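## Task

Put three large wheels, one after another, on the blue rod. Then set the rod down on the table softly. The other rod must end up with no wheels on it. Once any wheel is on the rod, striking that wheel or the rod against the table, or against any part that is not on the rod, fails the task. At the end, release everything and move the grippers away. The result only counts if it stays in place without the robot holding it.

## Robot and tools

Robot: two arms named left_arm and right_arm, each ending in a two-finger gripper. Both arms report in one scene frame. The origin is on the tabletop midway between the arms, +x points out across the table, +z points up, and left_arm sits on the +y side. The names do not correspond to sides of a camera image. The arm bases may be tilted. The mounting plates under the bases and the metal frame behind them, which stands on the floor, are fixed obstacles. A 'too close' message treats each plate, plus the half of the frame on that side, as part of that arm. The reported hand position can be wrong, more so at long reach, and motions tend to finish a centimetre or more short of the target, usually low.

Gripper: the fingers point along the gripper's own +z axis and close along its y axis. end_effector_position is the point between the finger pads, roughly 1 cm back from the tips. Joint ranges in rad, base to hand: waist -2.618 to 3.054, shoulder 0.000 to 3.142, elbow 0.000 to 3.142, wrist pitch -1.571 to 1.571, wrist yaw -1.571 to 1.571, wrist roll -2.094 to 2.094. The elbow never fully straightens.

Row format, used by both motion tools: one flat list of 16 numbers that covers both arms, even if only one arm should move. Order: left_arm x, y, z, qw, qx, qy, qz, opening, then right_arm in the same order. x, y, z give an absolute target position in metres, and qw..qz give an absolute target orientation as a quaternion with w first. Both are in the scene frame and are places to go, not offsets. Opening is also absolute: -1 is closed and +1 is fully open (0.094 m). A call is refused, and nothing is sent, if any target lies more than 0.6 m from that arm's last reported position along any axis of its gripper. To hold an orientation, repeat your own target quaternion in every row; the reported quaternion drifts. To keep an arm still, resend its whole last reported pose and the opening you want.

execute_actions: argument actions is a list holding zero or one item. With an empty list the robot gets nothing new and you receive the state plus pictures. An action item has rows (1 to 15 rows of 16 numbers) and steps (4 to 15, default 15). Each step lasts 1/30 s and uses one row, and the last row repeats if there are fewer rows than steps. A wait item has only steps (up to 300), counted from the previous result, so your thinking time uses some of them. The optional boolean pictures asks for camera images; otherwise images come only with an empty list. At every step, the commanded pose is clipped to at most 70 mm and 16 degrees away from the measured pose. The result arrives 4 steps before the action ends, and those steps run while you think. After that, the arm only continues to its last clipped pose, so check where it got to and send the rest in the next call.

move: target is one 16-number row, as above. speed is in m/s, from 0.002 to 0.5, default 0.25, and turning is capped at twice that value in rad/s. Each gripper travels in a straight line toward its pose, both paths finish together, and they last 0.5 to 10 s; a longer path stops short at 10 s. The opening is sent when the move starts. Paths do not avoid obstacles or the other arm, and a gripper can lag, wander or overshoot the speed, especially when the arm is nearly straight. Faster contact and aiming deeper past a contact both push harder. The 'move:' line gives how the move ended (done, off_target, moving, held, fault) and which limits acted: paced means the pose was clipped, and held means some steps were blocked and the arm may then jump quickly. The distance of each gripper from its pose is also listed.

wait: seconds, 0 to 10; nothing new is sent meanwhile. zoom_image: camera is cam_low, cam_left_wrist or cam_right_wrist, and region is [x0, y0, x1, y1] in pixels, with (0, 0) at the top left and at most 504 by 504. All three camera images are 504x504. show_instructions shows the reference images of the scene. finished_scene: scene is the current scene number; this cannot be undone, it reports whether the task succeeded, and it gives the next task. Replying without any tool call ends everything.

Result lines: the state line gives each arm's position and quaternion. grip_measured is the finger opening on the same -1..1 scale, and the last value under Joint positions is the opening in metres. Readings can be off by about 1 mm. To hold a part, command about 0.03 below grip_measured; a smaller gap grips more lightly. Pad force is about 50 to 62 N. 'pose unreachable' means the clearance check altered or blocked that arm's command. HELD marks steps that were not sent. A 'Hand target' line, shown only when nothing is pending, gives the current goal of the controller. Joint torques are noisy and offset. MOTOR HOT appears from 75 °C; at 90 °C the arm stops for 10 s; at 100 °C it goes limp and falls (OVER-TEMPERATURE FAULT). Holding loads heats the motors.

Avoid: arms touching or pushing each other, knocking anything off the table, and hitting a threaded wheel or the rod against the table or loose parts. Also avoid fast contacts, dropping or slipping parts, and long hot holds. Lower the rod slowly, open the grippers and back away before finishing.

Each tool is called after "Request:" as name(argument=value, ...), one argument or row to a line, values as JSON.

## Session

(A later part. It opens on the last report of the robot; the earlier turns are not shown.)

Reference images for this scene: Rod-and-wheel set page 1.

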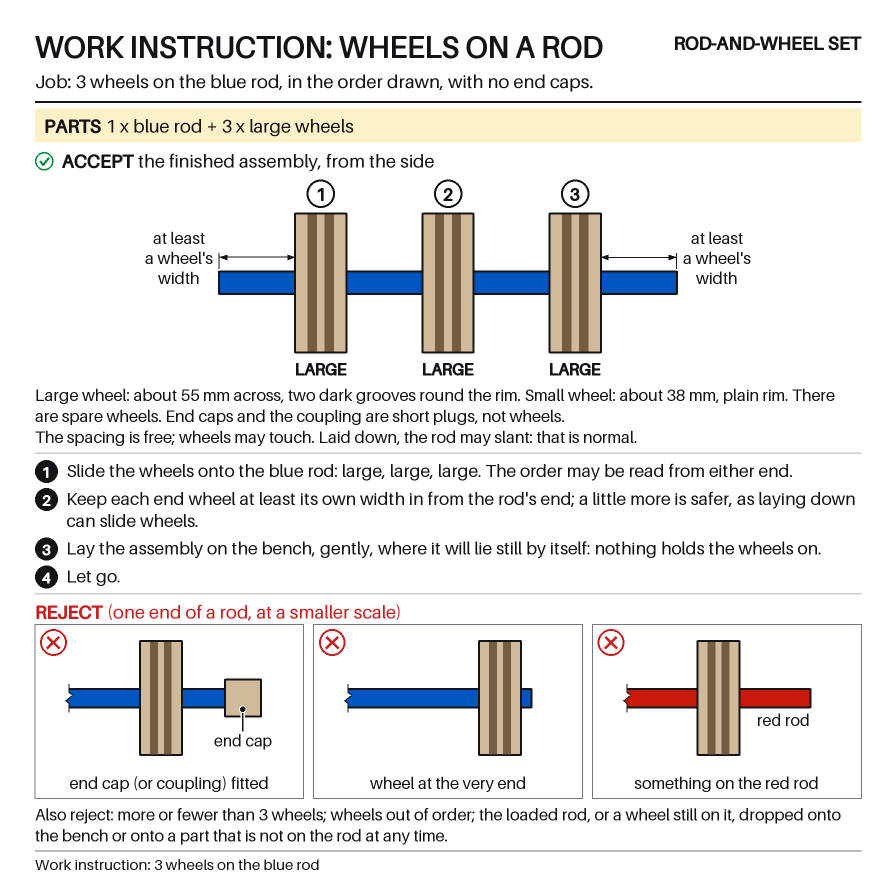

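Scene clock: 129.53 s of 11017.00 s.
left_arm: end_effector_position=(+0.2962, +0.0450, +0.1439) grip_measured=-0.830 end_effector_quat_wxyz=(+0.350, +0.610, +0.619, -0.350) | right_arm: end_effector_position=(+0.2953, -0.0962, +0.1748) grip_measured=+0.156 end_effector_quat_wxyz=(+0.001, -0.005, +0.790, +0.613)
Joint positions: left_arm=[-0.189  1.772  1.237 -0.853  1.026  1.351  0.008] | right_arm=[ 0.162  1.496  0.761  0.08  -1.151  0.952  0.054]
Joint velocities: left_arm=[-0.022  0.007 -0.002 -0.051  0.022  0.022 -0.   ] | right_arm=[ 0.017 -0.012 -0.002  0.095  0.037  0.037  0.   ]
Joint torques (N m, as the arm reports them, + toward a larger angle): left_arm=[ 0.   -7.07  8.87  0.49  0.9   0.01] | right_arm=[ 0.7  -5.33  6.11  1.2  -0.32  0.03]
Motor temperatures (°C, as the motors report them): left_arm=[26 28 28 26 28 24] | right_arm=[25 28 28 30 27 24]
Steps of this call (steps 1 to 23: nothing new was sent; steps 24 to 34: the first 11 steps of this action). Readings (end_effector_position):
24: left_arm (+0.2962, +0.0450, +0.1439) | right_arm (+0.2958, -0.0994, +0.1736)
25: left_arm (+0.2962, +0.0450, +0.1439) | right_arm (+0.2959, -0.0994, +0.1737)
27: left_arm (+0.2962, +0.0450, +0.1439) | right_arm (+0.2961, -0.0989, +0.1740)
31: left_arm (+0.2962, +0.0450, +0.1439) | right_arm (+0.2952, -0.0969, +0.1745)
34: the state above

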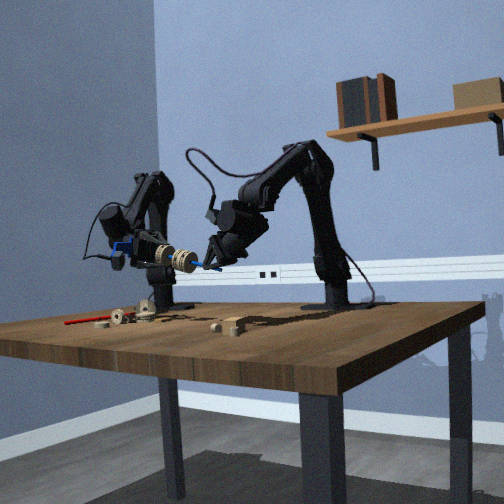

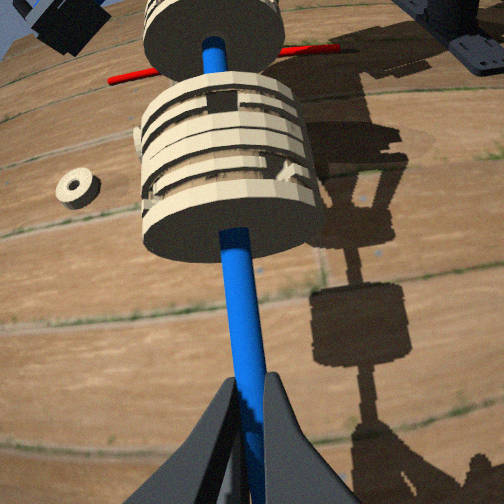

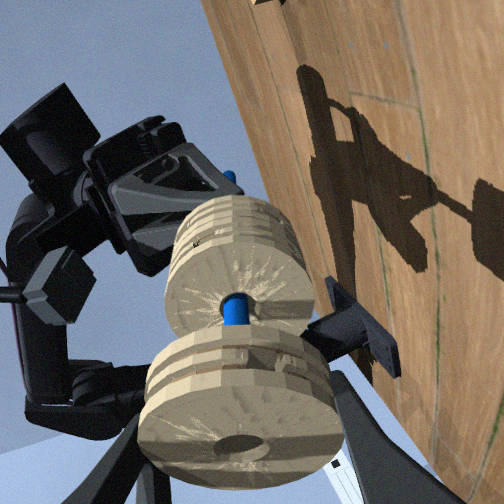

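Request:
execute_actions(
  actions=[
    {"rows":[[0.30,0.04,0.155,0.3652,0.6055,0.6055,-0.3652,-0.885,0.2961,-0.0917,0.1728,0.0022,-0.0102,0.7896,0.6134,0.12],[0.30,0.04,0.155,0.3652,0.6055,0.6055,-0.3652,-0.885,0.2961,-0.0912,0.1727,0.0032,-0.0105,0.7901,0.6127,0.12],[0.30,0.04,0.155,0.3652,0.6055,0.6055,-0.3652,-0.885,0.2961,-0.0907,0.1725,0.0041,-0.0108,0.7906,0.6121,0.12],[0.30,0.04,0.155,0.3652,0.6055,0.6055,-0.3652,-0.885,0.2961,-0.0902,0.1724,0.0050,-0.0110,0.7910,0.6115,0.12],[0.30,0.04,0.155,0.3652,0.6055,0.6055,-0.3652,-0.885,0.2961,-0.0897,0.1722,0.0059,-0.0113,0.7915,0.6109,0.12],[0.30,0.04,0.155,0.3652,0.6055,0.6055,-0.3652,-0.885,0.2961,-0.0892,0.1721,0.0069,-0.0116,0.7920,0.6102,0.12],[0.30,0.04,0.155,0.3652,0.6055,0.6055,-0.3652,-0.885,0.2961,-0.0887,0.1719,0.0078,-0.0119,0.7925,0.6096,0.12]],"steps":14},
  ],
  pictures=true,
)

Request:
zoom_image(
  camera="cam_left_wrist",
  region=[130, 0, 290, 120],
)

Scene clock: 130.57 s of 11017.00 s.
left_arm: end_effector_position=(+0.2962, +0.0449, +0.1440) grip_measured=-0.830 end_effector_quat_wxyz=(+0.350, +0.610, +0.619, -0.350) | right_arm: end_effector_position=(+0.2950, -0.0922, +0.1741) grip_measured=+0.156 end_effector_quat_wxyz=(+0.005, -0.007, +0.792, +0.610)
Joint positions: left_arm=[-0.189  1.772  1.237 -0.853  1.027  1.351  0.008] | right_arm=[ 0.178  1.496  0.761  0.092 -1.13   0.957  0.054]
Joint velocities: left_arm=[ 0.007  0.002 -0.002 -0.037  0.037 -0.007  0.   ] | right_arm=[0.002 0.002 0.002 0.007 0.022 0.066 0.   ]
Joint torques (N m, as the arm reports them, + toward a larger angle): left_arm=[ 0.   -7.08  8.87  0.48  0.87  0.01] | right_arm=[ 0.74 -5.79  6.23  1.26 -0.3  -0.04]
Motor temperatures (°C, as the motors report them): left_arm=[26 28 28 26 28 24] | right_arm=[25 28 28 30 27 24]
Off your previous action's commanded pose (left_arm): 0.013 m, 3 deg at its last step (step 4 of this call).
Off your previous action's commanded pose (right_arm): 0.004 m, 1 deg at its last step (step 4 of this call).
Steps of this call (steps 1 to 4: the last 4 steps of your previous action; steps 5 to 21: nothing new was sent; steps 22 to 31: the first 10 steps of this action). Readings (end_effector_position):
22: left_arm (+0.2962, +0.0450, +0.1439) | right_arm (+0.2960, -0.0959, +0.1753)
23: left_arm (+0.2962, +0.0450, +0.1439) | right_arm (+0.2961, -0.0958, +0.1752)
25: left_arm (+0.2962, +0.0450, +0.1439) | right_arm (+0.2960, -0.0950, +0.1750)
29: left_arm (+0.2962, +0.0450, +0.1439) | right_arm (+0.2950, -0.0927, +0.1743)
31: the state above

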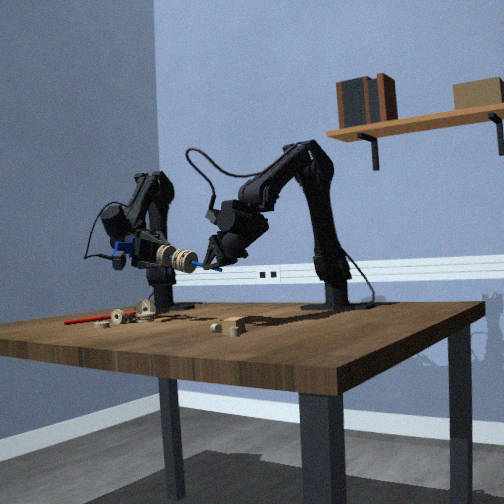

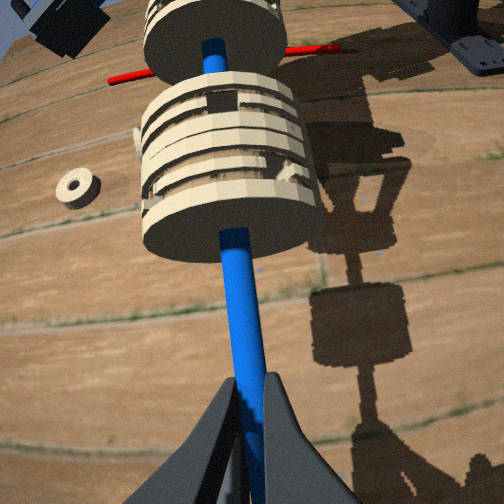

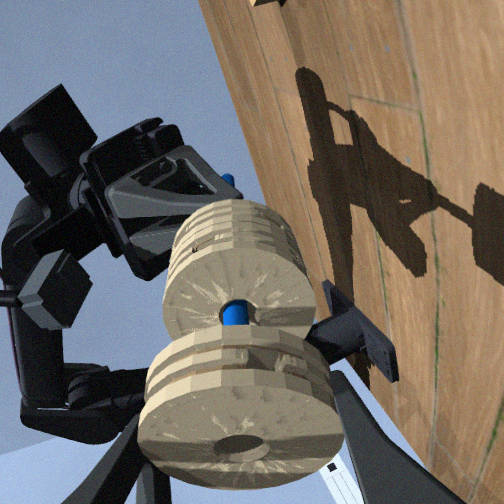

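Region (130, 0, 290, 120) of cam_left_wrist's 504x504 image, scaled by 3.150, with more detail than that image has; it fills the top 378 rows of this view, and the rest is white.

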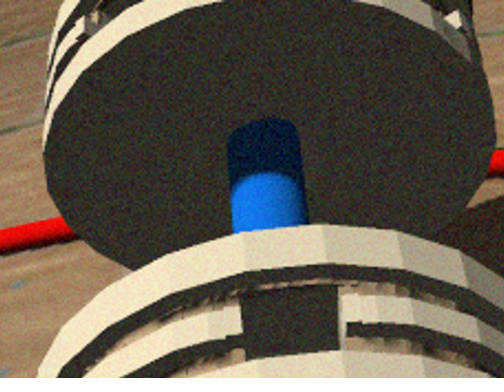

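Request:
execute_actions(
  actions=[
    {"rows":[[0.30,0.04,0.155,0.3652,0.6055,0.6055,-0.3652,-0.885,0.2964,-0.0879,0.1721,0.0078,-0.0121,0.7922,0.6100,0.12],[0.30,0.04,0.155,0.3652,0.6055,0.6055,-0.3652,-0.885,0.2967,-0.0870,0.1722,0.0078,-0.0123,0.7918,0.6105,0.12],[0.30,0.04,0.155,0.3652,0.6055,0.6055,-0.3652,-0.885,0.2970,-0.0860,0.1724,0.0079,-0.0126,0.7915,0.6109,0.12],[0.30,0.04,0.155,0.3652,0.6055,0.6055,-0.3652,-0.885,0.2973,-0.0849,0.1725,0.0079,-0.0128,0.7912,0.6113,0.12],[0.30,0.04,0.155,0.3652,0.6055,0.6055,-0.3652,-0.885,0.2976,-0.0837,0.1727,0.0079,-0.0130,0.7908,0.6118,0.12],[0.30,0.04,0.155,0.3652,0.6055,0.6055,-0.3652,-0.885,0.2979,-0.0825,0.1729,0.0079,-0.0132,0.7905,0.6122,0.12],[0.30,0.04,0.155,0.3652,0.6055,0.6055,-0.3652,-0.885,0.2982,-0.0813,0.1730,0.0079,-0.0134,0.7902,0.6126,0.12],[0.30,0.04,0.155,0.3652,0.6055,0.6055,-0.3652,-0.885,0.2985,-0.0801,0.1732,0.0080,-0.0137,0.7898,0.6131,0.12],[0.30,0.04,0.155,0.3652,0.6055,0.6055,-0.3652,-0.885,0.2988,-0.0788,0.1733,0.0080,-0.0139,0.7895,0.6135,0.12],[0.30,0.04,0.155,0.3652,0.6055,0.6055,-0.3652,-0.885,0.2991,-0.0775,0.1735,0.0080,-0.0141,0.7892,0.6139,0.12],[0.30,0.04,0.155,0.3652,0.6055,0.6055,-0.3652,-0.885,0.2994,-0.0762,0.1737,0.0080,-0.0143,0.7888,0.6144,0.12],[0.30,0.04,0.155,0.3652,0.6055,0.6055,-0.3652,-0.885,0.2997,-0.0749,0.1738,0.0080,-0.0145,0.7885,0.6148,0.12],[0.30,0.04,0.155,0.3652,0.6055,0.6055,-0.3652,-0.885,0.3000,-0.0736,0.1740,0.0081,-0.0148,0.7882,0.6152,0.12],[0.30,0.04,0.155,0.3652,0.6055,0.6055,-0.3652,-0.885,0.3003,-0.0723,0.1741,0.0081,-0.0150,0.7878,0.6157,0.12],[0.30,0.04,0.155,0.3652,0.6055,0.6055,-0.3652,-0.885,0.3005,-0.0710,0.1743,0.0081,-0.0152,0.7875,0.6161,0.12]],"steps":15},
  ],
)

Scene clock: 131.73 s of 11017.00 s.
left_arm: end_effector_position=(+0.2962, +0.0449, +0.1440) grip_measured=-0.830 end_effector_quat_wxyz=(+0.350, +0.610, +0.619, -0.350) | right_arm: end_effector_position=(+0.2951, -0.0834, +0.1695) grip_measured=+0.156 end_effector_quat_wxyz=(-0.001, -0.006, +0.793, +0.609)
Joint positions: left_arm=[-0.189  1.772  1.237 -0.853  1.027  1.351  0.008] | right_arm=[ 0.205  1.523  0.761  0.139 -1.114  0.991  0.054]
Joint velocities: left_arm=[-0.007 -0.002 -0.007  0.022 -0.007 -0.022  0.   ] | right_arm=[ 0.085  0.056 -0.007  0.154  0.022  0.081 -0.   ]
Joint torques (N m, as the arm reports them, + toward a larger angle): left_arm=[ 0.   -7.22  8.87  0.49  0.89  0.01] | right_arm=[ 0.62 -6.11  7.03  1.31 -0.29 -0.03]
Motor temperatures (°C, as the motors report them): left_arm=[26 28 28 26 28 24] | right_arm=[25 28 28 30 27 24]
Off your previous action's commanded pose (left_arm): 0.013 m, 3 deg at its last step (step 4 of this call).
Off your previous action's commanded pose (right_arm): 0.004 m, 1 deg at its last step (step 4 of this call).
Steps of this call (steps 1 to 4: the last 4 steps of your previous action; steps 5 to 24: nothing new was sent; steps 25 to 35: the first 11 steps of this action). Readings (end_effector_position):
25: left_arm (+0.2962, +0.0449, +0.1440) | right_arm (+0.2959, -0.0922, +0.1738)
26: left_arm (+0.2962, +0.0449, +0.1440) | right_arm (+0.2961, -0.0921, +0.1739)
28: left_arm (+0.2962, +0.0449, +0.1440) | right_arm (+0.2963, -0.0912, +0.1738)
32: left_arm (+0.2962, +0.0449, +0.1440) | right_arm (+0.2953, -0.0867, +0.1710)
35: the state above

Request:
execute_actions(
  actions=[
    {"rows":[[0.30,0.04,0.155,0.3652,0.6055,0.6055,-0.3652,-0.885,0.3006,-0.0700,0.1744,0.0088,-0.0157,0.7874,0.6163,0.12],[0.30,0.04,0.155,0.3652,0.6055,0.6055,-0.3652,-0.885,0.3007,-0.0688,0.1744,0.0095,-0.0162,0.7872,0.6165,0.12],[0.30,0.04,0.155,0.3652,0.6055,0.6055,-0.3652,-0.885,0.3008,-0.0675,0.1744,0.0102,-0.0168,0.7870,0.6167,0.12],[0.30,0.04,0.155,0.3652,0.6055,0.6055,-0.3652,-0.885,0.3009,-0.0661,0.1743,0.0109,-0.0174,0.7868,0.6169,0.12],[0.30,0.04,0.155,0.3652,0.6055,0.6055,-0.3652,-0.885,0.3010,-0.0647,0.1742,0.0114,-0.0178,0.7867,0.6171,0.12],[0.30,0.04,0.155,0.3652,0.6055,0.6055,-0.3652,-0.885,0.3010,-0.0633,0.1741,0.0119,-0.0182,0.7866,0.6172,0.12],[0.30,0.04,0.155,0.3652,0.6055,0.6055,-0.3652,-0.885,0.3010,-0.0619,0.1739,0.0119,-0.0182,0.7866,0.6172,0.12],[0.30,0.04,0.155,0.3652,0.6055,0.6055,-0.3652,-0.885,0.3010,-0.0605,0.1737,0.0119,-0.0182,0.7866,0.6172,0.12],[0.30,0.04,0.155,0.3652,0.6055,0.6055,-0.3652,-0.885,0.3010,-0.0591,0.1735,0.0119,-0.0182,0.7866,0.6172,0.12],[0.30,0.04,0.155,0.3652,0.6055,0.6055,-0.3652,-0.885,0.3010,-0.0577,0.1733,0.0119,-0.0182,0.7866,0.6172,0.12],[0.30,0.04,0.155,0.3652,0.6055,0.6055,-0.3652,-0.885,0.3010,-0.0563,0.1731,0.0119,-0.0182,0.7866,0.6172,0.12],[0.30,0.04,0.155,0.3652,0.6055,0.6055,-0.3652,-0.885,0.3010,-0.0550,0.1729,0.0119,-0.0182,0.7866,0.6172,0.12],[0.30,0.04,0.155,0.3652,0.6055,0.6055,-0.3652,-0.885,0.3010,-0.0538,0.1727,0.0119,-0.0182,0.7866,0.6172,0.12],[0.30,0.04,0.155,0.3652,0.6055,0.6055,-0.3652,-0.885,0.3010,-0.0527,0.1725,0.0119,-0.0182,0.7866,0.6172,0.12],[0.30,0.04,0.155,0.3652,0.6055,0.6055,-0.3652,-0.885,0.3010,-0.0517,0.1723,0.0119,-0.0182,0.7866,0.6172,0.12]],"steps":15},
  ],
)

Scene clock: 132.80 s of 11017.00 s.
left_arm: end_effector_position=(+0.2962, +0.0448, +0.1442) grip_measured=-0.830 end_effector_quat_wxyz=(+0.350, +0.609, +0.619, -0.351) | right_arm: end_effector_position=(+0.2943, -0.0650, +0.1657) grip_measured=+0.156 end_effector_quat_wxyz=(-0.003, -0.008, +0.792, +0.611)
Joint positions: left_arm=[-0.189  1.772  1.237 -0.853  1.028  1.351  0.008] | right_arm=[ 0.263  1.563  0.761  0.242 -1.074  1.061  0.054]
Joint velocities: left_arm=[-0.017 -0.017 -0.017  0.022  0.007 -0.022 -0.001] | right_arm=[ 0.11   0.071 -0.012  0.125  0.081  0.125  0.   ]
Joint torques (N m, as the arm reports them, + toward a larger angle): left_arm=[-0.04 -7.06  8.87  0.52  0.84  0.02] | right_arm=[ 0.59 -6.64  7.53  1.36 -0.27 -0.03]
Motor temperatures (°C, as the motors report them): left_arm=[26 28 28 26 28 24] | right_arm=[25 28 28 30 27 24]
Off your previous action's commanded pose (left_arm): 0.013 m, 3 deg at its last step (step 4 of this call).
Off your previous action's commanded pose (right_arm): 0.011 m, 2 deg at its last step (step 4 of this call).
Steps of this call (steps 1 to 4: the last 4 steps of your previous action; steps 5 to 21: nothing new was sent; steps 22 to 32: the first 11 steps of this action). Readings (end_effector_position):
22: left_arm (+0.2962, +0.0449, +0.1440) | right_arm (+0.2966, -0.0761, +0.1693)
23: left_arm (+0.2962, +0.0449, +0.1440) | right_arm (+0.2969, -0.0760, +0.1695)
25: left_arm (+0.2962, +0.0449, +0.1441) | right_arm (+0.2966, -0.0745, +0.1698)
29: left_arm (+0.2962, +0.0448, +0.1442) | right_arm (+0.2952, -0.0690, +0.1676)
32: the state above

Request:
execute_actions(
  actions=[
    {"rows":[[0.30,0.04,0.155,0.3652,0.6055,0.6055,-0.3652,-0.885,0.3010,-0.0509,0.1722,0.0119,-0.0182,0.7866,0.6172,0.12],[0.30,0.04,0.155,0.3652,0.6055,0.6055,-0.3652,-0.885,0.3010,-0.0499,0.1720,0.0119,-0.0182,0.7866,0.6172,0.12],[0.30,0.04,0.155,0.3652,0.6055,0.6055,-0.3652,-0.885,0.3011,-0.0487,0.1718,0.0119,-0.0182,0.7866,0.6172,0.12],[0.30,0.04,0.155,0.3652,0.6055,0.6055,-0.3652,-0.885,0.3011,-0.0474,0.1716,0.0119,-0.0182,0.7866,0.6172,0.12],[0.30,0.04,0.155,0.3652,0.6055,0.6055,-0.3652,-0.885,0.3012,-0.0460,0.1713,0.0119,-0.0182,0.7866,0.6172,0.12],[0.30,0.04,0.155,0.3652,0.6055,0.6055,-0.3652,-0.885,0.3012,-0.0446,0.1711,0.0119,-0.0182,0.7866,0.6172,0.12],[0.30,0.04,0.155,0.3652,0.6055,0.6055,-0.3652,-0.885,0.3013,-0.0432,0.1708,0.0119,-0.0182,0.7866,0.6172,0.12],[0.30,0.04,0.155,0.3652,0.6055,0.6055,-0.3652,-0.885,0.3013,-0.0418,0.1706,0.0119,-0.0182,0.7866,0.6172,0.12],[0.30,0.04,0.155,0.3652,0.6055,0.6055,-0.3652,-0.885,0.3014,-0.0404,0.1703,0.0119,-0.0182,0.7866,0.6172,0.12],[0.30,0.04,0.155,0.3652,0.6055,0.6055,-0.3652,-0.885,0.3014,-0.0390,0.1701,0.0119,-0.0182,0.7866,0.6172,0.12],[0.30,0.04,0.155,0.3652,0.6055,0.6055,-0.3652,-0.885,0.3015,-0.0376,0.1698,0.0119,-0.0182,0.7866,0.6172,0.12],[0.30,0.04,0.155,0.3652,0.6055,0.6055,-0.3652,-0.885,0.3015,-0.0363,0.1696,0.0119,-0.0182,0.7866,0.6172,0.12],[0.30,0.04,0.155,0.3652,0.6055,0.6055,-0.3652,-0.885,0.3015,-0.0352,0.1694,0.0119,-0.0182,0.7866,0.6172,0.12],[0.30,0.04,0.155,0.3652,0.6055,0.6055,-0.3652,-0.885,0.3015,-0.0343,0.1692,0.0119,-0.0182,0.7866,0.6172,0.12],[0.30,0.04,0.155,0.3652,0.6055,0.6055,-0.3652,-0.885,0.3015,-0.0336,0.1691,0.0119,-0.0182,0.7866,0.6172,0.12]],"steps":15},
  ],
)

Request:
execute_actions(
  actions=[
    {"rows":[[0.30,0.04,0.155,0.3652,0.6055,0.6055,-0.3652,-0.885,0.3015,-0.0332,0.1690,0.0119,-0.0182,0.7866,0.6172,0.12],[0.30,0.04,0.155,0.3652,0.6055,0.6055,-0.3652,-0.885,0.3015,-0.0332,0.1690,0.0119,-0.0182,0.7866,0.6172,0.12],[0.30,0.04,0.155,0.3652,0.6055,0.6055,-0.3652,-0.885,0.3015,-0.0332,0.1690,0.0119,-0.0182,0.7866,0.6172,0.12],[0.30,0.04,0.155,0.3652,0.6055,0.6055,-0.3652,-0.885,0.3015,-0.0332,0.1690,0.0119,-0.0182,0.7866,0.6172,0.135],[0.30,0.04,0.155,0.3652,0.6055,0.6055,-0.3652,-0.885,0.3015,-0.0332,0.1690,0.0119,-0.0182,0.7866,0.6172,0.15],[0.30,0.04,0.155,0.3652,0.6055,0.6055,-0.3652,-0.885,0.3015,-0.0332,0.1690,0.0119,-0.0182,0.7866,0.6172,0.17],[0.30,0.04,0.155,0.3652,0.6055,0.6055,-0.3652,-0.885,0.3015,-0.0332,0.1690,0.0119,-0.0182,0.7866,0.6172,0.20],[0.30,0.04,0.155,0.3652,0.6055,0.6055,-0.3652,-0.885,0.3015,-0.0332,0.1690,0.0119,-0.0182,0.7866,0.6172,0.25],[0.30,0.04,0.155,0.3652,0.6055,0.6055,-0.3652,-0.885,0.3015,-0.0332,0.1690,0.0119,-0.0182,0.7866,0.6172,0.32],[0.30,0.04,0.155,0.3652,0.6055,0.6055,-0.3652,-0.885,0.3015,-0.0332,0.1690,0.0119,-0.0182,0.7866,0.6172,0.40],[0.30,0.04,0.155,0.3652,0.6055,0.6055,-0.3652,-0.885,0.3015,-0.0332,0.1690,0.0119,-0.0182,0.7866,0.6172,0.48],[0.30,0.04,0.155,0.3652,0.6055,0.6055,-0.3652,-0.885,0.3015,-0.0332,0.1690,0.0119,-0.0182,0.7866,0.6172,0.56],[0.30,0.04,0.155,0.3652,0.6055,0.6055,-0.3652,-0.885,0.3015,-0.0332,0.1690,0.0119,-0.0182,0.7866,0.6172,0.62],[0.30,0.04,0.155,0.3652,0.6055,0.6055,-0.3652,-0.885,0.3015,-0.0332,0.1690,0.0119,-0.0182,0.7866,0.6172,0.68]],"steps":15},
  ],
)

Request:
move(
  target=[0.30,0.04,0.155,0.3652,0.6055,0.6055,-0.3652,-0.885,0.296,-0.125,0.185,0.0,-0.006,0.790,0.6125,0.68],
  speed=0.15,
)

Scene clock: 134.47 s of 11017.00 s.
left_arm: end_effector_position=(+0.2961, +0.0449, +0.1441) grip_measured=-0.830 end_effector_quat_wxyz=(+0.350, +0.609, +0.619, -0.351) | right_arm: end_effector_position=(+0.2947, -0.0478, +0.1612) grip_measured=+0.156 end_effector_quat_wxyz=(-0.002, -0.007, +0.792, +0.610)
Joint positions: left_arm=[-0.189  1.772  1.237 -0.854  1.027  1.351  0.008] | right_arm=[ 0.315  1.603  0.769  0.321 -1.026  1.115  0.054]
Joint velocities: left_arm=[-0.012 -0.012  0.017  0.022  0.154  0.095  0.   ] | right_arm=[ 0.125  0.115  0.076  0.168  0.125  0.051 -0.   ]
Joint torques (N m, as the arm reports them, + toward a larger angle): left_arm=[ 0.08 -7.    8.98  0.5   0.9   0.01] | right_arm=[ 0.91 -7.23  7.68  1.38 -0.2  -0.06]
Motor temperatures (°C, as the motors report them): left_arm=[26 28 28 26 28 24] | right_arm=[25 28 28 30 27 24]
Off your previous action's commanded pose (left_arm): 0.012 m, 3 deg at its last step (step 4 of this call).
Off your previous action's commanded pose (right_arm): 0.014 m, 2 deg at its last step (step 4 of this call).
Steps of this call (steps 1 to 4: the last 4 steps of your previous action; steps 5 to 39: nothing new was sent; steps 40 to 50: the first 11 steps of this action). Readings (end_effector_position):
40: left_arm (+0.2962, +0.0448, +0.1442) | right_arm (+0.2956, -0.0582, +0.1645)
41: left_arm (+0.2962, +0.0448, +0.1442) | right_arm (+0.2958, -0.0581, +0.1646)
43: left_arm (+0.2962, +0.0448, +0.1442) | right_arm (+0.2956, -0.0569, +0.1648)
47: left_arm (+0.2962, +0.0448, +0.1442) | right_arm (+0.2940, -0.0521, +0.1615)
50: the state above

Scene clock: 134.97 s of 11017.00 s.
left_arm: end_effector_position=(+0.2961, +0.0449, +0.1441) grip_measured=-0.830 end_effector_quat_wxyz=(+0.350, +0.609, +0.619, -0.351) | right_arm: end_effector_position=(+0.2962, -0.0399, +0.1610) grip_measured=+0.438 end_effector_quat_wxyz=(+0.000, -0.007, +0.791, +0.611)
Joint positions: left_arm=[-0.189  1.772  1.237 -0.854  1.028  1.351  0.008] | right_arm=[ 0.337  1.622  0.779  0.353 -1.004  1.139  0.068]
Joint velocities: left_arm=[-0.002  0.017 -0.022  0.037  0.022 -0.125  0.   ] | right_arm=[ 0.012 -0.017 -0.002  0.081  0.125  0.022  0.08 ]
Joint torques (N m, as the arm reports them, + toward a larger angle): left_arm=[ 0.   -7.26  8.84  0.49  0.89  0.01] | right_arm=[ 0.81 -6.98  7.65  1.39 -0.16  0.04]
Motor temperatures (°C, as the motors report them): left_arm=[26 28 28 26 28 24] | right_arm=[25 28 28 30 27 24]
Off your previous action's commanded pose (left_arm): 0.013 m, 3 deg at its last step (step 4 of this call).
Off your previous action's commanded pose (right_arm): 0.014 m, 2 deg at its last step (step 4 of this call).
Steps of this call (steps 1 to 4: the last 4 steps of your previous action; steps 5 to 15: the first 11 steps of this action). Readings (end_effector_position):
5: left_arm (+0.2961, +0.0449, +0.1441) | right_arm (+0.2947, -0.0412, +0.1608)
6: left_arm (+0.2961, +0.0449, +0.1441) | right_arm (+0.2947, -0.0406, +0.1606)
8: left_arm (+0.2961, +0.0449, +0.1441) | right_arm (+0.2952, -0.0401, +0.1602)
12: left_arm (+0.2961, +0.0449, +0.1441) | right_arm (+0.2959, -0.0400, +0.1606)
15: the state above

Scene clock: 136.80 s of 11017.00 s.
left_arm: end_effector_position=(+0.2963, +0.0455, +0.1431) grip_measured=-0.830 end_effector_quat_wxyz=(+0.348, +0.610, +0.620, -0.348) | right_arm: end_effector_position=(+0.2937, -0.1244, +0.1724) grip_measured=+0.678 end_effector_quat_wxyz=(-0.011, +0.011, +0.794, +0.608)
Joint positions: left_arm=[-0.189  1.772  1.237 -0.854  1.021  1.351  0.008] | right_arm=[ 0.067  1.473  0.779 -0.14  -1.212  0.802  0.079]
Joint velocities: left_arm=[ 0.012  0.017 -0.012  0.022 -0.037 -0.037 -0.001] | right_arm=[-0.002 -0.012  0.002 -0.066  0.081  0.066  0.001]
Joint torques (N m, as the arm reports them, + toward a larger angle): left_arm=[ 0.01 -7.08  8.86  0.49  0.94  0.01] | right_arm=[-0.57 -7.65  8.16  0.74 -0.59 -0.12]
Motor temperatures (°C, as the motors report them): left_arm=[26 28 28 26 28 24] | right_arm=[25 28 28 30 27 24]
Hand target (left_arm): +0.300, +0.040, +0.155; +0.365, +0.605, +0.606, -0.365
Hand target (right_arm): +0.297, -0.125, +0.187; +0.001, -0.004, +0.788, +0.616
Off your previous action's commanded pose (left_arm): 0.013 m, 3 deg at its last step (step 4 of this call).
Off your previous action's commanded pose (right_arm): 0.011 m, 2 deg at its last step (step 4 of this call).
Off the commanded pose (left_arm): 0.014 m, 3 deg.
Off the commanded pose (right_arm): 0.013 m, 2 deg.
Kept back: nothing.
move: off_target (left_arm, right_arm)

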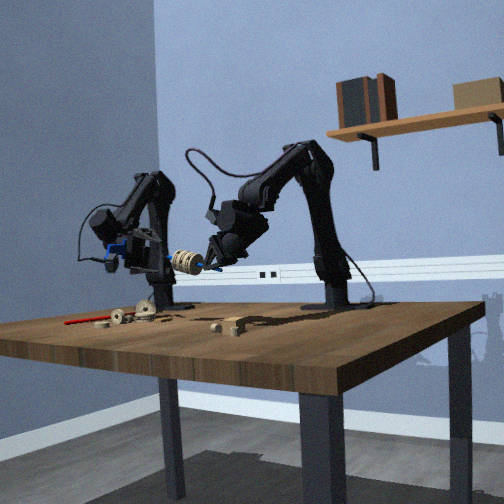

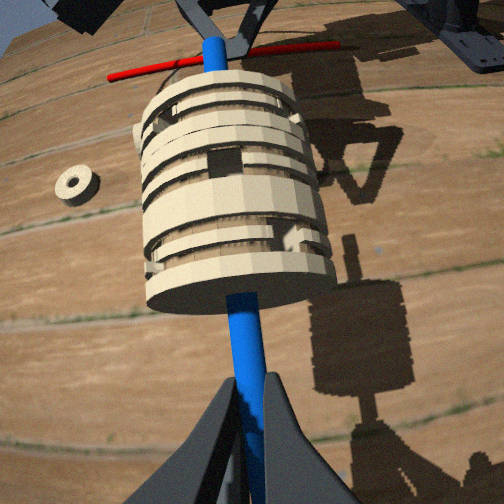

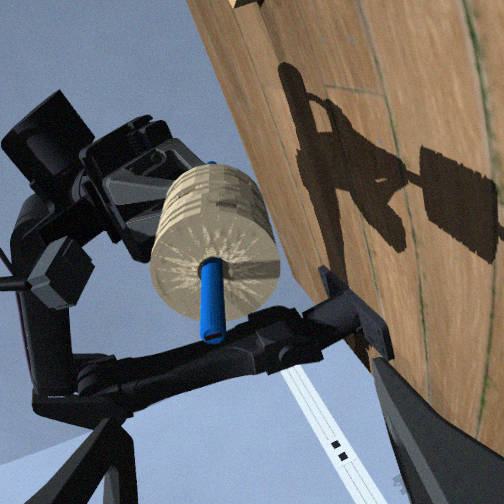

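Request:
move(
  target=[0.298,0.031,0.070,0.3996,0.2951,0.8569,-0.1376,-0.885,0.26,-0.25,0.19,0.10,0.0,0.9350,0.3400,0.3],
  speed=0.3,
)

Request:
zoom_image(
  camera="cam_low",
  region=[130, 260, 270, 340],
)

Scene clock: 139.50 s of 11017.00 s.
left_arm: end_effector_position=(+0.2961, +0.0362, +0.0602) grip_measured=-0.830 end_effector_quat_wxyz=(+0.381, +0.296, +0.865, -0.135) | right_arm: end_effector_position=(+0.2603, -0.2457, +0.1800) grip_measured=+0.302 end_effector_quat_wxyz=(+0.082, +0.008, +0.935, +0.345)
Joint positions: left_arm=[-0.559  1.488  0.592  0.147  0.146  0.123  0.008] | right_arm=[-0.172  1.224  1.044 -1.172 -0.697  0.109  0.061]
Joint velocities: left_arm=[-0.007 -0.027  0.002  0.037 -0.125  0.007 -0.001] | right_arm=[ 0.002  0.002 -0.017 -0.095 -0.051 -0.066 -0.   ]
Joint torques (N m, as the arm reports them, + toward a larger angle): left_arm=[-1.11 -6.61  6.07  1.7  -0.02 -0.1 ] | right_arm=[-0.87 -5.62  7.83  0.27 -0.33 -0.08]
Motor temperatures (°C, as the motors report them): left_arm=[26 28 28 26 28 24] | right_arm=[25 28 28 30 27 24]
Hand target (left_arm): +0.298, +0.032, +0.069; +0.401, +0.295, +0.856, -0.138
Hand target (right_arm): +0.262, -0.248, +0.191; +0.100, +0.001, +0.934, +0.343
Off the commanded pose (left_arm): 0.011 m, 2 deg.
Off the commanded pose (right_arm): 0.011 m, 2 deg.
Kept back: nothing.
move: off_target (left_arm, right_arm)

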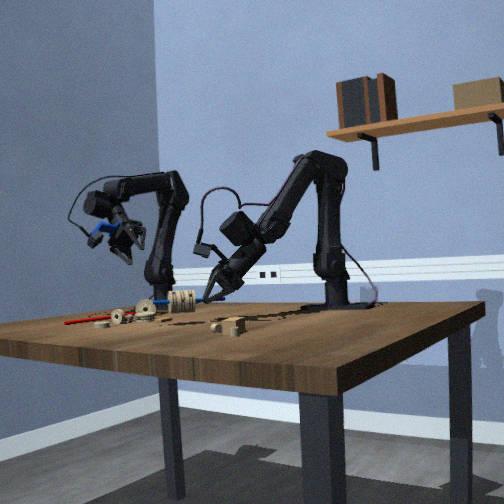

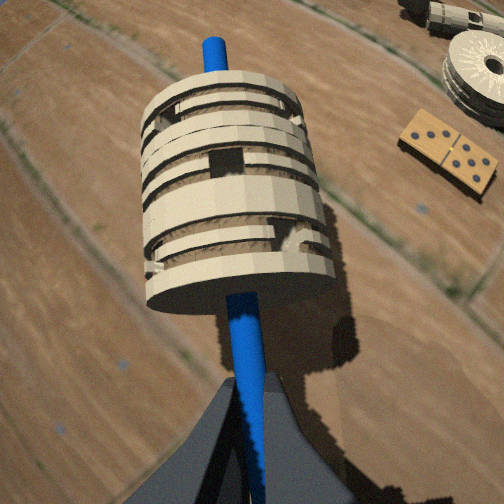

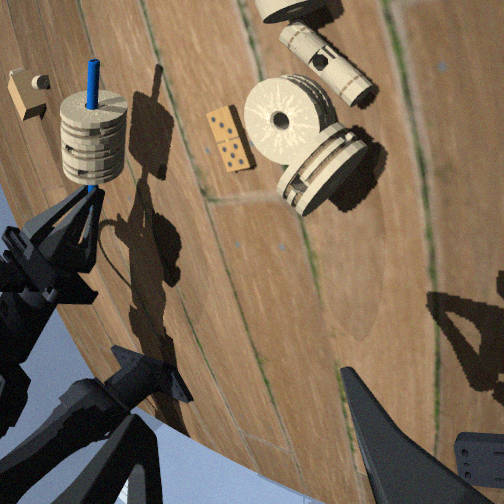

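Region (130, 260, 270, 340) of cam_low's 504x504 image, scaled by 3.600, with more detail than that image has; it fills the top 288 rows of this view, and the rest is white.

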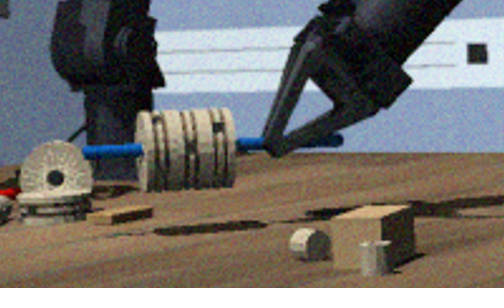

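Request:
execute_actions(
  actions=[],
)

Scene clock: 140.00 s of 11017.00 s.
left_arm: end_effector_position=(+0.2964, +0.0365, +0.0603) grip_measured=-0.830 end_effector_quat_wxyz=(+0.381, +0.295, +0.866, -0.134) | right_arm: end_effector_position=(+0.2601, -0.2458, +0.1799) grip_measured=+0.302 end_effector_quat_wxyz=(+0.081, +0.008, +0.935, +0.345)
Joint positions: left_arm=[-0.559  1.488  0.592  0.148  0.144  0.122  0.008] | right_arm=[-0.172  1.224  1.044 -1.173 -0.697  0.108  0.061]
Joint velocities: left_arm=[-0.007  0.002 -0.012 -0.022  0.066 -0.037  0.   ] | right_arm=[-0.007  0.012  0.002  0.037 -0.095 -0.007  0.   ]
Joint torques (N m, as the arm reports them, + toward a larger angle): left_arm=[-1.1  -6.61  6.07  1.73  0.02 -0.08] | right_arm=[-0.85 -5.52  7.87  0.27 -0.29 -0.1 ]
Motor temperatures (°C, as the motors report them): left_arm=[26 28 28 26 28 24] | right_arm=[25 28 28 30 27 24]
Hand target (left_arm): +0.298, +0.032, +0.069; +0.401, +0.295, +0.856, -0.138
Hand target (right_arm): +0.262, -0.248, +0.191; +0.100, +0.002, +0.934, +0.343
Off the commanded pose (left_arm): 0.011 m, 2 deg.
Off the commanded pose (right_arm): 0.011 m, 2 deg.
Kept back: nothing.
Steps of this call (steps 1 to 15: nothing new was sent). Readings (end_effector_position):
1: left_arm (+0.2962, +0.0362, +0.0602) | right_arm (+0.2602, -0.2457, +0.1800)
2: left_arm (+0.2962, +0.0363, +0.0602) | right_arm (+0.2602, -0.2457, +0.1800)
4: left_arm (+0.2963, +0.0364, +0.0603) | right_arm (+0.2601, -0.2458, +0.1799)
8: left_arm (+0.2964, +0.0364, +0.0603) | right_arm (+0.2601, -0.2458, +0.1799)
15: the state above

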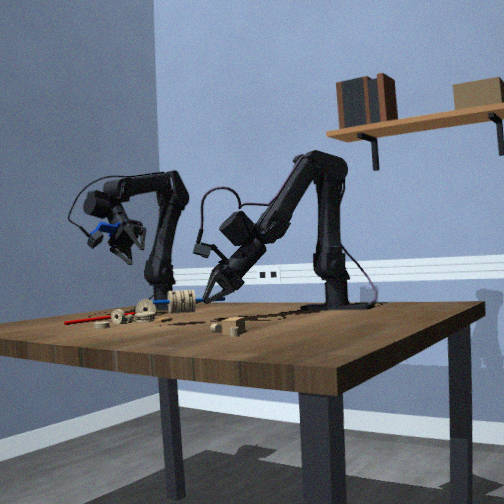

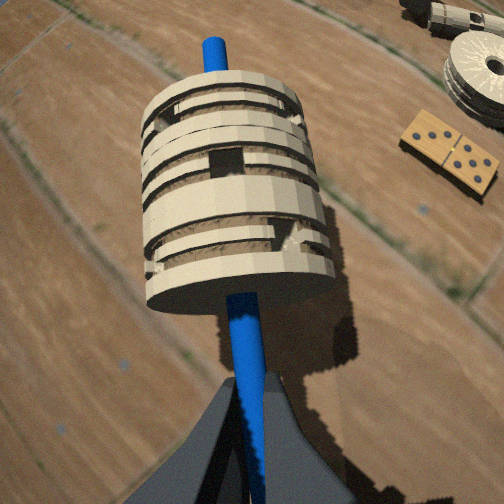

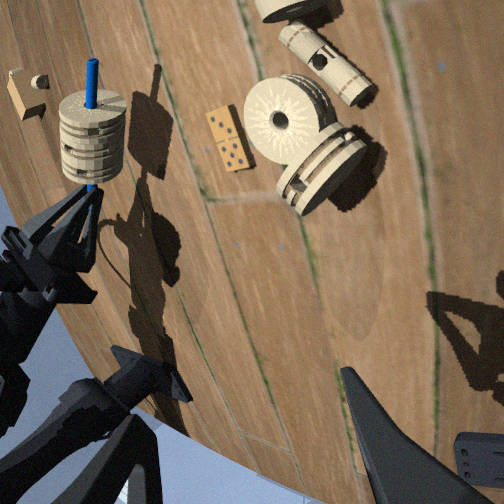

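Request:
show_instructions(
)

Request:
zoom_image(
  camera="cam_low",
  region=[130, 260, 270, 340],
)

Reference images for this scene: Rod-and-wheel set page 1.

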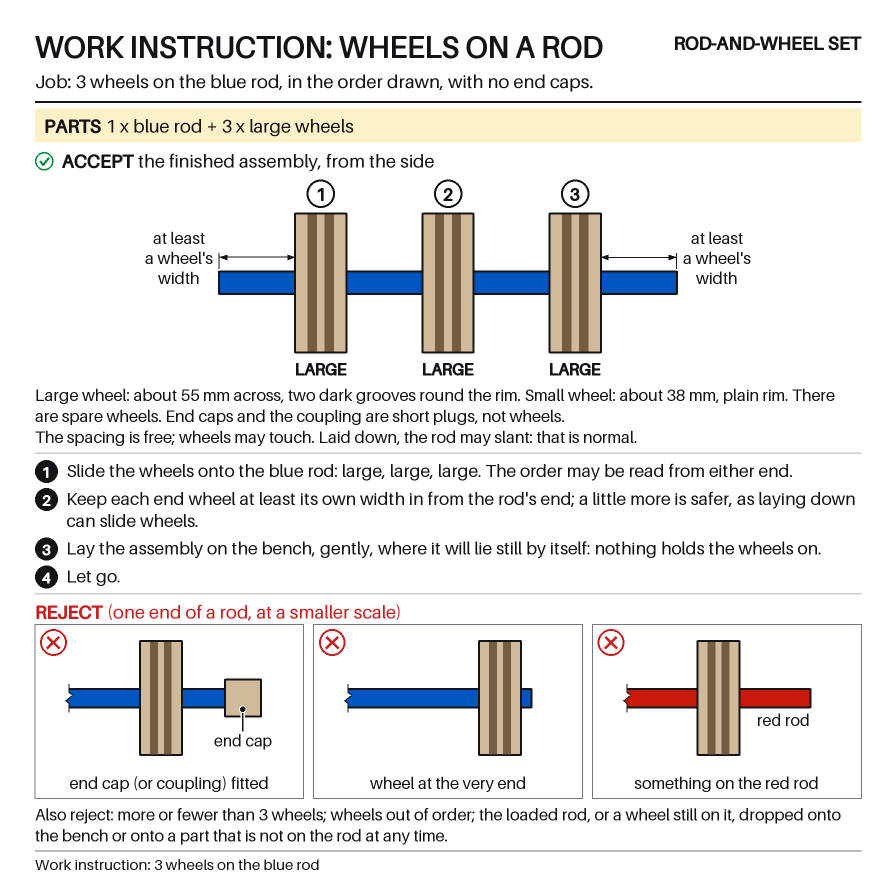

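Region (130, 260, 270, 340) of cam_low's 504x504 image, scaled by 3.600, with more detail than that image has; it fills the top 288 rows of this view, and the rest is white.

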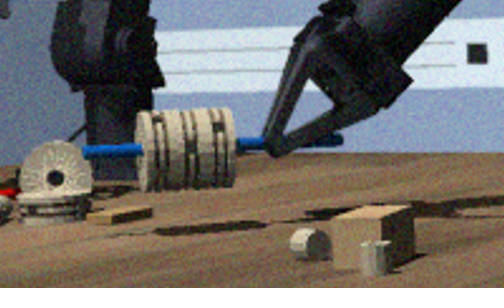

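Request:
move(
  target=[0.298,0.031,0.052,0.3996,0.2951,0.8569,-0.1376,-0.885,0.26,-0.25,0.19,0.10,0.0,0.9350,0.3400,0.3],
  speed=0.04,
)

Scene clock: 142.17 s of 11017.00 s.
left_arm: end_effector_position=(+0.2975, +0.0362, +0.0512) grip_measured=-0.830 end_effector_quat_wxyz=(+0.390, +0.294, +0.862, -0.135) | right_arm: end_effector_position=(+0.2589, -0.2465, +0.1791) grip_measured=+0.302 end_effector_quat_wxyz=(+0.080, +0.005, +0.936, +0.342)
Joint positions: left_arm=[-0.559  1.521  0.559  0.232  0.142  0.121  0.008] | right_arm=[-0.172  1.224  1.044 -1.179 -0.692  0.099  0.061]
Joint velocities: left_arm=[-0.017  0.017  0.002  0.007  0.037  0.007 -0.   ] | right_arm=[ 0.002 -0.017  0.012  0.066 -0.022  0.051 -0.001]
Joint torques (N m, as the arm reports them, + toward a larger angle): left_arm=[-1.31 -4.77  5.94  1.71  0.01 -0.08] | right_arm=[-1.02 -6.22  7.45  0.25 -0.33 -0.08]
Motor temperatures (°C, as the motors report them): left_arm=[26 28 28 27 27 24] | right_arm=[25 28 28 30 27 24]
Hand target (left_arm): +0.298, +0.031, +0.052; +0.399, +0.295, +0.857, -0.138
Hand target (right_arm): +0.260, -0.250, +0.190; +0.100, -0.000, +0.935, +0.340
Off the commanded pose (left_arm): 0.005 m, 1 deg.
Off the commanded pose (right_arm): 0.011 m, 2 deg.
Kept back: nothing.
move: off_target (right_arm)

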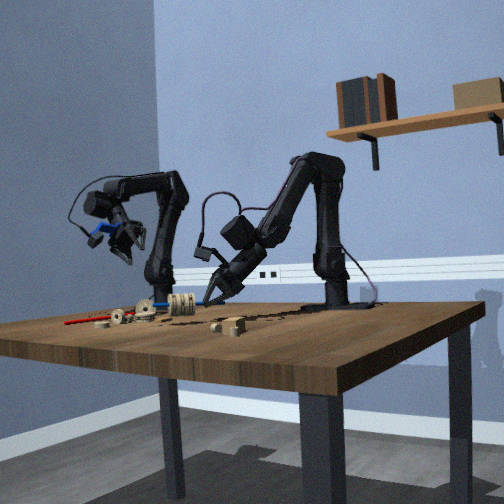

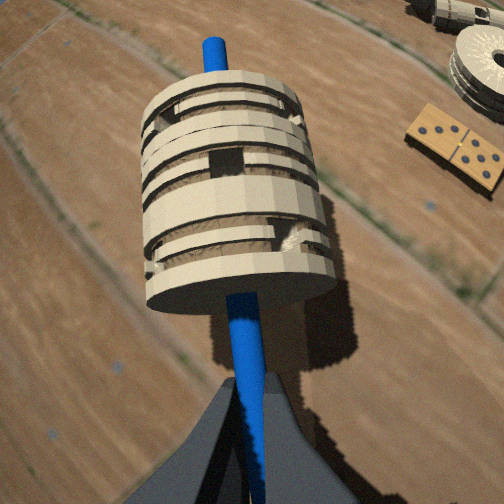

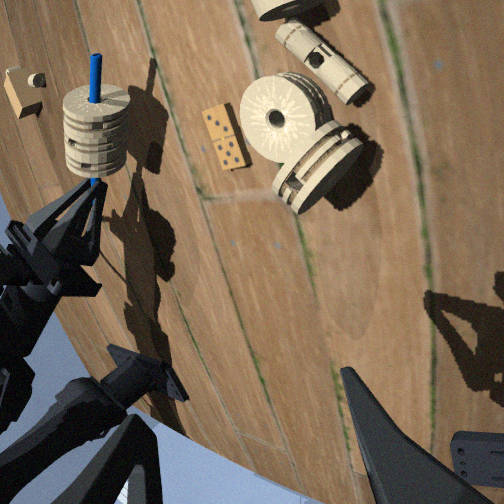

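Request:
execute_actions(
  actions=[
    {"rows": [
[0.298,0.031,0.0513,0.3996,0.2951,0.8569,-0.1376,-0.885,0.26,-0.25,0.19,0.10,0.0,0.9350,0.3400,0.3],
[0.298,0.031,0.0506,0.3996,0.2951,0.8569,-0.1376,-0.885,0.26,-0.25,0.19,0.10,0.0,0.9350,0.3400,0.3],
[0.298,0.031,0.0499,0.3996,0.2951,0.8569,-0.1376,-0.885,0.26,-0.25,0.19,0.10,0.0,0.9350,0.3400,0.3],
[0.298,0.031,0.0492,0.3996,0.2951,0.8569,-0.1376,-0.885,0.26,-0.25,0.19,0.10,0.0,0.9350,0.3400,0.3],
[0.298,0.031,0.0485,0.3996,0.2951,0.8569,-0.1376,-0.885,0.26,-0.25,0.19,0.10,0.0,0.9350,0.3400,0.3],
[0.298,0.031,0.0478,0.3996,0.2951,0.8569,-0.1376,-0.885,0.26,-0.25,0.19,0.10,0.0,0.9350,0.3400,0.3],
[0.298,0.031,0.0471,0.3996,0.2951,0.8569,-0.1376,-0.885,0.26,-0.25,0.19,0.10,0.0,0.9350,0.3400,0.3],
[0.298,0.031,0.0464,0.3996,0.2951,0.8569,-0.1376,-0.885,0.26,-0.25,0.19,0.10,0.0,0.9350,0.3400,0.3],
[0.298,0.031,0.0457,0.3996,0.2951,0.8569,-0.1376,-0.885,0.26,-0.25,0.19,0.10,0.0,0.9350,0.3400,0.3],
[0.298,0.031,0.0450,0.3996,0.2951,0.8569,-0.1376,-0.885,0.26,-0.25,0.19,0.10,0.0,0.9350,0.3400,0.3],
[0.298,0.031,0.0443,0.3996,0.2951,0.8569,-0.1376,-0.885,0.26,-0.25,0.19,0.10,0.0,0.9350,0.3400,0.3],
[0.298,0.031,0.0436,0.3996,0.2951,0.8569,-0.1376,-0.885,0.26,-0.25,0.19,0.10,0.0,0.9350,0.3400,0.3],
[0.298,0.031,0.0430,0.3996,0.2951,0.8569,-0.1376,-0.885,0.26,-0.25,0.19,0.10,0.0,0.9350,0.3400,0.3]
], "steps": 15},
  ],
)

Request:
execute_actions(
  actions=[
    {"steps": 12},
  ],
  pictures=true,
)

Scene clock: 143.03 s of 11017.00 s.
left_arm: end_effector_position=(+0.3002, +0.0349, +0.0481) grip_measured=-0.830 end_effector_quat_wxyz=(+0.392, +0.294, +0.861, -0.135) | right_arm: end_effector_position=(+0.2589, -0.2465, +0.1791) grip_measured=+0.302 end_effector_quat_wxyz=(+0.080, +0.005, +0.936, +0.342)
Joint positions: left_arm=[-0.559  1.543  0.559  0.26   0.142  0.121  0.008] | right_arm=[-0.172  1.224  1.044 -1.179 -0.692  0.099  0.061]
Joint velocities: left_arm=[-0.027  0.095 -0.022  0.051 -0.007  0.066  0.   ] | right_arm=[ 0.007 -0.002 -0.007  0.022 -0.022  0.095 -0.001]
Joint torques (N m, as the arm reports them, + toward a larger angle): left_arm=[-1.31 -5.07  4.78  1.79  0.05 -0.08] | right_arm=[-1.17 -6.07  7.43  0.28 -0.36 -0.1 ]
Motor temperatures (°C, as the motors report them): left_arm=[26 28 28 27 27 24] | right_arm=[25 28 28 30 27 24]
Steps of this call (steps 1 to 15: nothing new was sent; steps 16 to 26: the first 11 steps of this action). Readings (end_effector_position):
16: left_arm (+0.2978, +0.0361, +0.0515) | right_arm (+0.2589, -0.2465, +0.1791)
17: left_arm (+0.2979, +0.0360, +0.0516) | right_arm (+0.2589, -0.2465, +0.1791)
19: left_arm (+0.2984, +0.0358, +0.0522) | right_arm (+0.2589, -0.2465, +0.1791)
23: left_arm (+0.2998, +0.0351, +0.0506) | right_arm (+0.2589, -0.2465, +0.1791)
26: the state above

Scene clock: 143.43 s of 11017.00 s.
left_arm: end_effector_position=(+0.2977, +0.0361, +0.0421) grip_measured=-0.830 end_effector_quat_wxyz=(+0.389, +0.294, +0.863, -0.135) | right_arm: end_effector_position=(+0.2589, -0.2465, +0.1791) grip_measured=+0.302 end_effector_quat_wxyz=(+0.080, +0.005, +0.936, +0.342)
Joint positions: left_arm=[-0.559  1.555  0.544  0.28   0.142  0.121  0.008] | right_arm=[-0.172  1.224  1.044 -1.179 -0.692  0.099  0.061]
Joint velocities: left_arm=[-0.007 -0.012 -0.002 -0.051 -0.022  0.037  0.   ] | right_arm=[-0.002  0.002 -0.002 -0.007  0.037 -0.007 -0.   ]
Joint torques (N m, as the arm reports them, + toward a larger angle): left_arm=[-1.31 -4.88  5.67  1.79  0.01 -0.08] | right_arm=[-0.96 -6.08  7.66  0.27 -0.31 -0.11]
Motor temperatures (°C, as the motors report them): left_arm=[26 28 28 27 27 24] | right_arm=[25 28 28 30 27 24]
Hand target (left_arm): +0.298, +0.031, +0.043; +0.399, +0.295, +0.857, -0.138
Hand target (right_arm): +0.260, -0.250, +0.190; +0.100, -0.000, +0.935, +0.340
Off the commanded pose (left_arm): 0.005 m, 1 deg.
Off the commanded pose (right_arm): 0.011 m, 2 deg.
Kept back: nothing.
Steps of this call (steps 1 to 4: the last 4 steps of your previous action; steps 5 to 12: nothing new was sent). Readings (end_effector_position):
1: left_arm (+0.3002, +0.0349, +0.0473) | right_arm (+0.2589, -0.2465, +0.1791)
2: left_arm (+0.3000, +0.0349, +0.0466) | right_arm (+0.2589, -0.2465, +0.1791)
4: left_arm (+0.2988, +0.0356, +0.0442) | right_arm (+0.2589, -0.2465, +0.1791)
8: left_arm (+0.2971, +0.0365, +0.0413) | right_arm (+0.2589, -0.2465, +0.1791)
12: the state above

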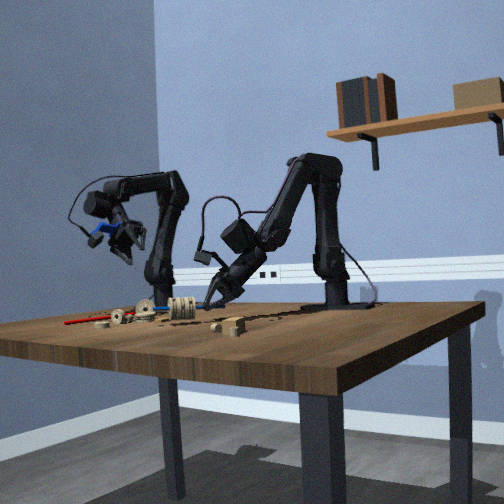

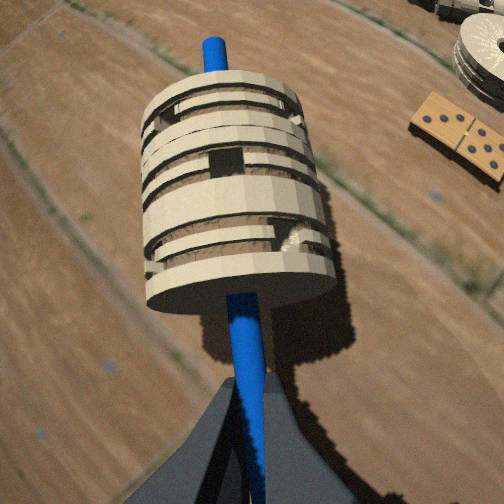

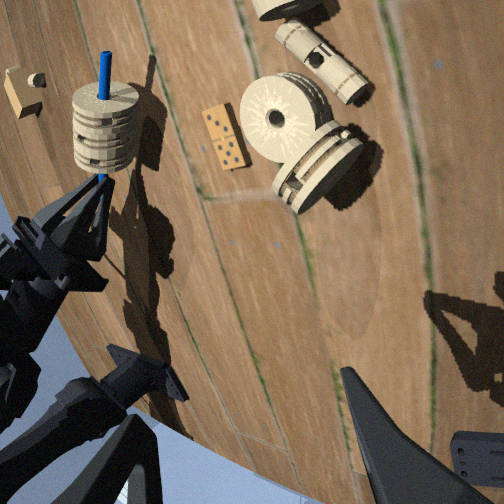

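Request:
zoom_image(
  camera="cam_low",
  region=[140, 280, 250, 335],
)

Region (140, 280, 250, 335) of cam_low's 504x504 image, scaled by 4.582, with more detail than that image has.

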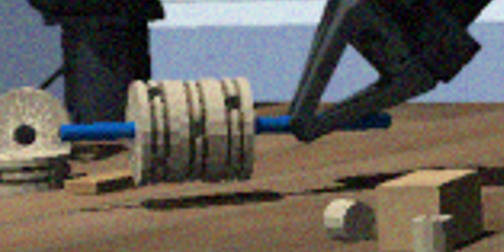

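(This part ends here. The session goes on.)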